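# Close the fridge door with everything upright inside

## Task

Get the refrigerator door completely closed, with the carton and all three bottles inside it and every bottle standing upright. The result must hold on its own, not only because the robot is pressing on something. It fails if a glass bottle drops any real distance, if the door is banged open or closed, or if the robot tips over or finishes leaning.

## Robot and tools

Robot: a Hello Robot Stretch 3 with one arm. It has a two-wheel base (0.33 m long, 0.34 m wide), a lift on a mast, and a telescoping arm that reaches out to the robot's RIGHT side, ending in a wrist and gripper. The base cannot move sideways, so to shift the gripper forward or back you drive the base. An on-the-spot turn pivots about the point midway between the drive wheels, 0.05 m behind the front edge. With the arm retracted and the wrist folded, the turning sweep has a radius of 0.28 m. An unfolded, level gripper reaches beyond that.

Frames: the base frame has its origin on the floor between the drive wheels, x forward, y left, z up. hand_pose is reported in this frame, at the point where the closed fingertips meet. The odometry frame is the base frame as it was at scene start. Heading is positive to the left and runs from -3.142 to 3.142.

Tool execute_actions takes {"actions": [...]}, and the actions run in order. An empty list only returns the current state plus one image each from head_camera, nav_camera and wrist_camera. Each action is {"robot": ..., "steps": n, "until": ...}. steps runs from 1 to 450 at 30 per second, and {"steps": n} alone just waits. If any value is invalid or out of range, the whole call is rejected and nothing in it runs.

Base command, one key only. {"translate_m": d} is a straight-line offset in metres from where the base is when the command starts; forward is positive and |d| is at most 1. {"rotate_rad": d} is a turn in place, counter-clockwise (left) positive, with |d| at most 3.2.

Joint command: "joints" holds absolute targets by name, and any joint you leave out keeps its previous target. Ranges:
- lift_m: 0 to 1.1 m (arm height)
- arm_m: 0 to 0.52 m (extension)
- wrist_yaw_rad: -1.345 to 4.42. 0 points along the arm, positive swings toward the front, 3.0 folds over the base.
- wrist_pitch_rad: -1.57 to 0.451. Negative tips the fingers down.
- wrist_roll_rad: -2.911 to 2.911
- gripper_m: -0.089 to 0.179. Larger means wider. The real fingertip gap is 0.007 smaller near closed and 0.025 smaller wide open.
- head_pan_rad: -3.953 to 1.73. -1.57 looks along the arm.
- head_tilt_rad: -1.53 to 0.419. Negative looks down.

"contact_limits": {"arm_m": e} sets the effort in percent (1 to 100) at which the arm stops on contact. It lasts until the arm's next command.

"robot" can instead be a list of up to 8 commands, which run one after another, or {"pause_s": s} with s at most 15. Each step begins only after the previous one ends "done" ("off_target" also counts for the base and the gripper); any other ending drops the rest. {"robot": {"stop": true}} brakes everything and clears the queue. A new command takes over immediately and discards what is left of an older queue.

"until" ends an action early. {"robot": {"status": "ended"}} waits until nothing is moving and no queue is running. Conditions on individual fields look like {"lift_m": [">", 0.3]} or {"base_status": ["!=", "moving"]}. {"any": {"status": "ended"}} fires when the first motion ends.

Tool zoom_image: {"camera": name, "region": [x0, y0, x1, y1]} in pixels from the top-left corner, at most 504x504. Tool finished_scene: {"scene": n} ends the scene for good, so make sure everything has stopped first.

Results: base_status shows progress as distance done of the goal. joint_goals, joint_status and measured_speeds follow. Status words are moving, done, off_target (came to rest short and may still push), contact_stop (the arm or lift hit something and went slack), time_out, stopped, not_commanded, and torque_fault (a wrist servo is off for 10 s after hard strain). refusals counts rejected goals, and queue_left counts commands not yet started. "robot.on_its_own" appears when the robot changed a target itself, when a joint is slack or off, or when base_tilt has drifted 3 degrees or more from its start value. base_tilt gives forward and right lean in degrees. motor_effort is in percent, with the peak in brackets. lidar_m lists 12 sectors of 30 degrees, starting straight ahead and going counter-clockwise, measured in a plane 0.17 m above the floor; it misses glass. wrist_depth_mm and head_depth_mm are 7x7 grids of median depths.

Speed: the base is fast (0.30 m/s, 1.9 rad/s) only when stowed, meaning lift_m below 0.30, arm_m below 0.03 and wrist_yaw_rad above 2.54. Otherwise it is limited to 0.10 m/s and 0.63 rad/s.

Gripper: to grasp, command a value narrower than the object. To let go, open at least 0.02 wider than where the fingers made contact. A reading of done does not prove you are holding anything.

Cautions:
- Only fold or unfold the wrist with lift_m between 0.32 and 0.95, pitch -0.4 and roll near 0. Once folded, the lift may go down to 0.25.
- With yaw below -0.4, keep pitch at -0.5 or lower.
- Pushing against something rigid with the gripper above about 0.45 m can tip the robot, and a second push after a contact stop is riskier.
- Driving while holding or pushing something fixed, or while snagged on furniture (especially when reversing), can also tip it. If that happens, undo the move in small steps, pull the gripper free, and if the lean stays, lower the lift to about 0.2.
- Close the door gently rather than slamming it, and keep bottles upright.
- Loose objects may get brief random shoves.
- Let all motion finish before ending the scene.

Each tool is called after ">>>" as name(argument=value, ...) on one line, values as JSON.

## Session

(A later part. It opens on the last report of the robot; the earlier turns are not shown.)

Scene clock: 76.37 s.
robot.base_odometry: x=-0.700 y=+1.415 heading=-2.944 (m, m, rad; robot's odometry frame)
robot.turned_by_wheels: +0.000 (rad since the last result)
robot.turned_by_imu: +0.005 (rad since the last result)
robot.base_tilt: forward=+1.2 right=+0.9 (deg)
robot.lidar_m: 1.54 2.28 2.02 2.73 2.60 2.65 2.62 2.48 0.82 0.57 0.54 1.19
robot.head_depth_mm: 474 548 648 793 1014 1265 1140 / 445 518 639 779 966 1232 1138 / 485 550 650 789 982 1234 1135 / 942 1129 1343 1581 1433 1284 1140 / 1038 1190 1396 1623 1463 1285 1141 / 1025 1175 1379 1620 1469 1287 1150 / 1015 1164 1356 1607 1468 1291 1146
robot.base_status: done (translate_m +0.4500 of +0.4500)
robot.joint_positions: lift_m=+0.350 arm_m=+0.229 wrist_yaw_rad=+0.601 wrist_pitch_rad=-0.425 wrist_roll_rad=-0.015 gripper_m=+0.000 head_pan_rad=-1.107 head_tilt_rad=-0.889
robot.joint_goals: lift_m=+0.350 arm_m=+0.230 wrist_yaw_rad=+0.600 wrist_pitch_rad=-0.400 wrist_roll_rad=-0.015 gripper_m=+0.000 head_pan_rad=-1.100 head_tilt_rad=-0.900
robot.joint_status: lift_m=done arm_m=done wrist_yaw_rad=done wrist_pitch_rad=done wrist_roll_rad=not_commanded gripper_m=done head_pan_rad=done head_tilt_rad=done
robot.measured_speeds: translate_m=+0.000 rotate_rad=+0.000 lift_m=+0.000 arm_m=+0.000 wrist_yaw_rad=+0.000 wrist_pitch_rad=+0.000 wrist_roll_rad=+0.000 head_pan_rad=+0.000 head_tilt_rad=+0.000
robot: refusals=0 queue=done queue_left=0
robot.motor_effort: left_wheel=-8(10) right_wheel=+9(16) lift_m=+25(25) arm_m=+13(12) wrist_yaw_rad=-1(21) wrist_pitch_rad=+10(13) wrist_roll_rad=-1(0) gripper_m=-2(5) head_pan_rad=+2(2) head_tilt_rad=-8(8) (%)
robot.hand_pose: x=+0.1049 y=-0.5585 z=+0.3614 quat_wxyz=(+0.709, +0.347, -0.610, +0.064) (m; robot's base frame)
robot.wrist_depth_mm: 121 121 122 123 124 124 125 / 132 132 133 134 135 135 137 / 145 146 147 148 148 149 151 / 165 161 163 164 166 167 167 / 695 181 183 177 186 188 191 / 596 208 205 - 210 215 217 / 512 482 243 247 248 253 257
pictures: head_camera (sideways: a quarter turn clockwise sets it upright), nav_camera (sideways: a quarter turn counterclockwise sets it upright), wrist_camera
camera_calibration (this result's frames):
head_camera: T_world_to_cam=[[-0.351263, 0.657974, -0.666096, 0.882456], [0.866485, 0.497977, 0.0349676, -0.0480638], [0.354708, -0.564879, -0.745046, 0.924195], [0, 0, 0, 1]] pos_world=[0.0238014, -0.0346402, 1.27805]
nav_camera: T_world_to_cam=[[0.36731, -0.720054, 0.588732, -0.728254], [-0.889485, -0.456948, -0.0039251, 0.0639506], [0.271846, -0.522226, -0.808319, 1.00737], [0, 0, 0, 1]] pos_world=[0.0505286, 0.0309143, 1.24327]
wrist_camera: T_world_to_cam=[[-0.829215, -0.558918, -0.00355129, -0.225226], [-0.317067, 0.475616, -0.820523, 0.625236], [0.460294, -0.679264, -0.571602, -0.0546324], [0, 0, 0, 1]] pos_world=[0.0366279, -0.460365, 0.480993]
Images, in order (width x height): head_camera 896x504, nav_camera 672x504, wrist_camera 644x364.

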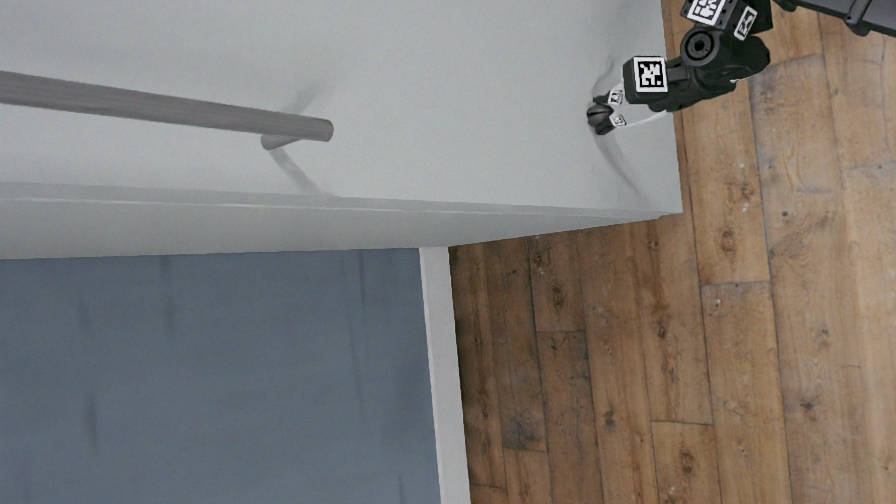

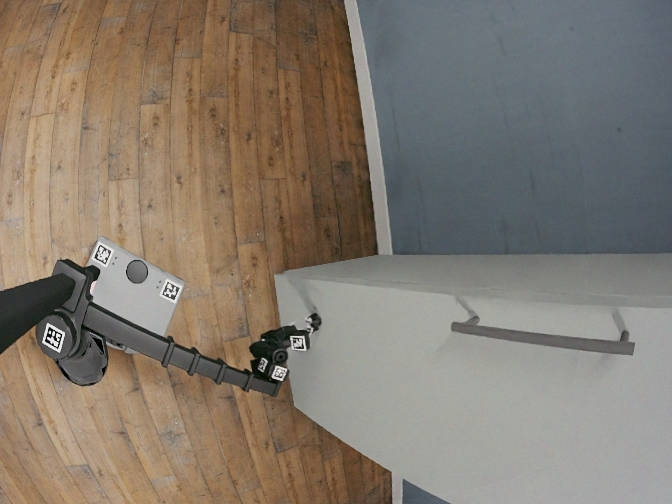

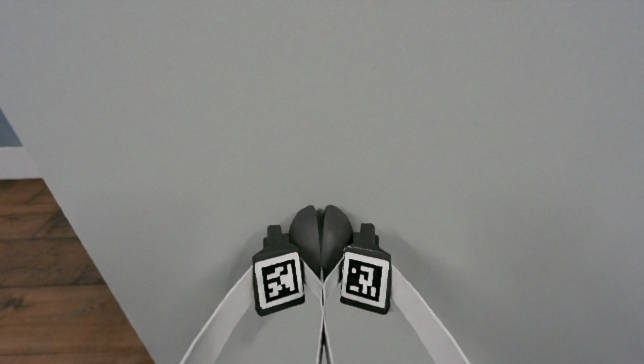

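>>> execute_actions(actions=[{"robot":{"joints":{"arm_m":0.245}},"steps":60,"until":{"robot":{"status":"ended"}}},{"robot":{"joints":{"arm_m":0.18}},"steps":90,"until":{"robot":{"status":"ended"}}}])

>>> finished_scene(scene=1)

Scene clock: 78.90 s.
robot.base_odometry: x=-0.700 y=+1.415 heading=-2.943 (m, m, rad; robot's odometry frame)
robot.turned_by_wheels: +0.000 (rad since the last result)
robot.turned_by_imu: -0.025 (rad since the last result)
robot.base_tilt: forward=+1.2 right=+1.0 (deg)
robot.lidar_m: 1.51 2.28 2.01 2.75 2.60 2.62 2.65 2.48 0.85 0.58 0.55 1.18
robot.head_depth_mm: 482 556 661 808 1042 1267 1119 / 450 539 650 792 1008 1233 1133 / 470 533 636 774 991 1240 1135 / 692 829 1029 1368 1411 1280 1144 / 1040 1193 1399 1632 1467 1279 1144 / 1024 1174 1375 1610 1473 1282 1144 / 1013 1164 1358 1599 1481 1298 1147
robot.base_status: done (translate_m +0.4500 of +0.4500)
robot.joint_positions: lift_m=+0.350 arm_m=+0.180 wrist_yaw_rad=+0.603 wrist_pitch_rad=-0.420 wrist_roll_rad=-0.016 gripper_m=+0.000 head_pan_rad=-1.107 head_tilt_rad=-0.889
robot.joint_goals: lift_m=+0.350 arm_m=+0.180 wrist_yaw_rad=+0.600 wrist_pitch_rad=-0.400 wrist_roll_rad=-0.016 gripper_m=+0.000 head_pan_rad=-1.100 head_tilt_rad=-0.900
robot.joint_status: lift_m=done arm_m=done wrist_yaw_rad=done wrist_pitch_rad=done wrist_roll_rad=not_commanded gripper_m=done head_pan_rad=done head_tilt_rad=done
robot.measured_speeds: translate_m=+0.000 rotate_rad=+0.000 lift_m=+0.000 arm_m=+0.000 wrist_yaw_rad=+0.000 wrist_pitch_rad=+0.000 wrist_roll_rad=+0.000 head_pan_rad=+0.000 head_tilt_rad=+0.000
robot: refusals=0 queue=done queue_left=0
robot.motor_effort: left_wheel=+0(11) right_wheel=+0(14) lift_m=+25(25) arm_m=-4(26) wrist_yaw_rad=-2(50) wrist_pitch_rad=+8(13) wrist_roll_rad=+0(0) gripper_m=-2(10) head_pan_rad=+2(3) head_tilt_rad=-6(7) (%)
robot.hand_pose: x=+0.1056 y=-0.5099 z=+0.3626 quat_wxyz=(+0.709, +0.346, -0.610, +0.067) (m; robot's base frame)
robot.wrist_depth_mm: 713 162 165 166 169 171 173 / 790 177 179 183 184 187 190 / 870 195 198 200 203 207 209 / 889 224 218 222 225 231 233 / 723 687 243 239 255 258 264 / 601 589 274 - 290 297 306 / 511 513 326 334 338 347 357
pictures: head_camera (sideways: a quarter turn clockwise sets it upright), nav_camera (sideways: a quarter turn counterclockwise sets it upright), wrist_camera
camera_calibration (this result's frames):
head_camera: T_world_to_cam=[[-0.351403, 0.658207, -0.665792, 0.882061], [0.866478, 0.497988, 0.034991, -0.0480943], [0.354588, -0.564598, -0.745316, 0.924547], [0, 0, 0, 1]] pos_world=[0.023798, -0.034631, 1.27803]
nav_camera: T_world_to_cam=[[0.367437, -0.720258, 0.588403, -0.727826], [-0.889473, -0.456971, -0.00392944, 0.0639562], [0.271713, -0.521925, -0.808558, 1.00768], [0, 0, 0, 1]] pos_world=[0.0505171, 0.0309369, 1.24328]
wrist_camera: T_world_to_cam=[[-0.828035, -0.560673, -0.00216333, -0.199068], [-0.316696, 0.470892, -0.823386, 0.601833], [0.462669, -0.681107, -0.567478, -0.0239706], [0, 0, 0, 1]] pos_world=[0.036853, -0.411337, 0.481507]
Images, in order (width x height): head_camera 896x504, nav_camera 672x504, wrist_camera 644x364.

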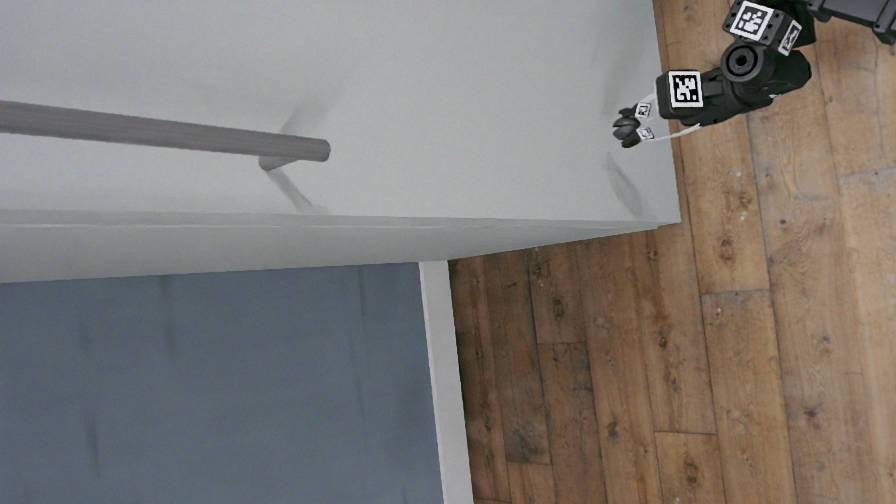

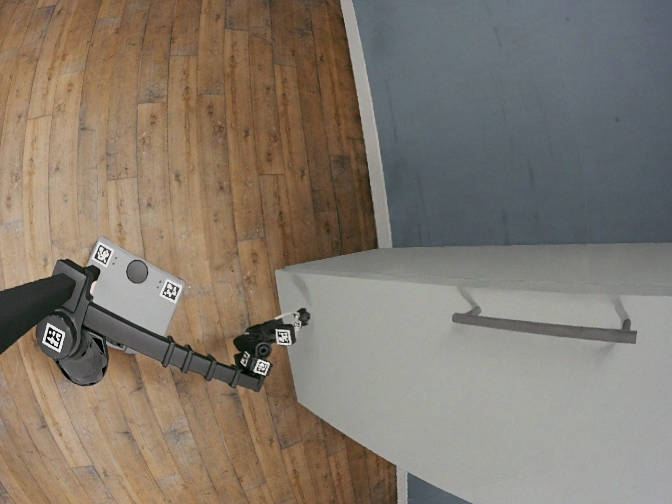

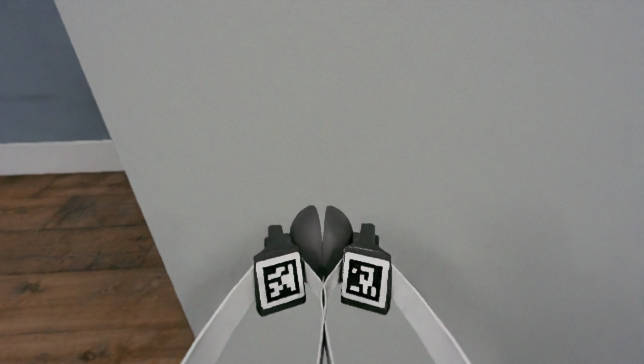

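The scene is finished: the task was done.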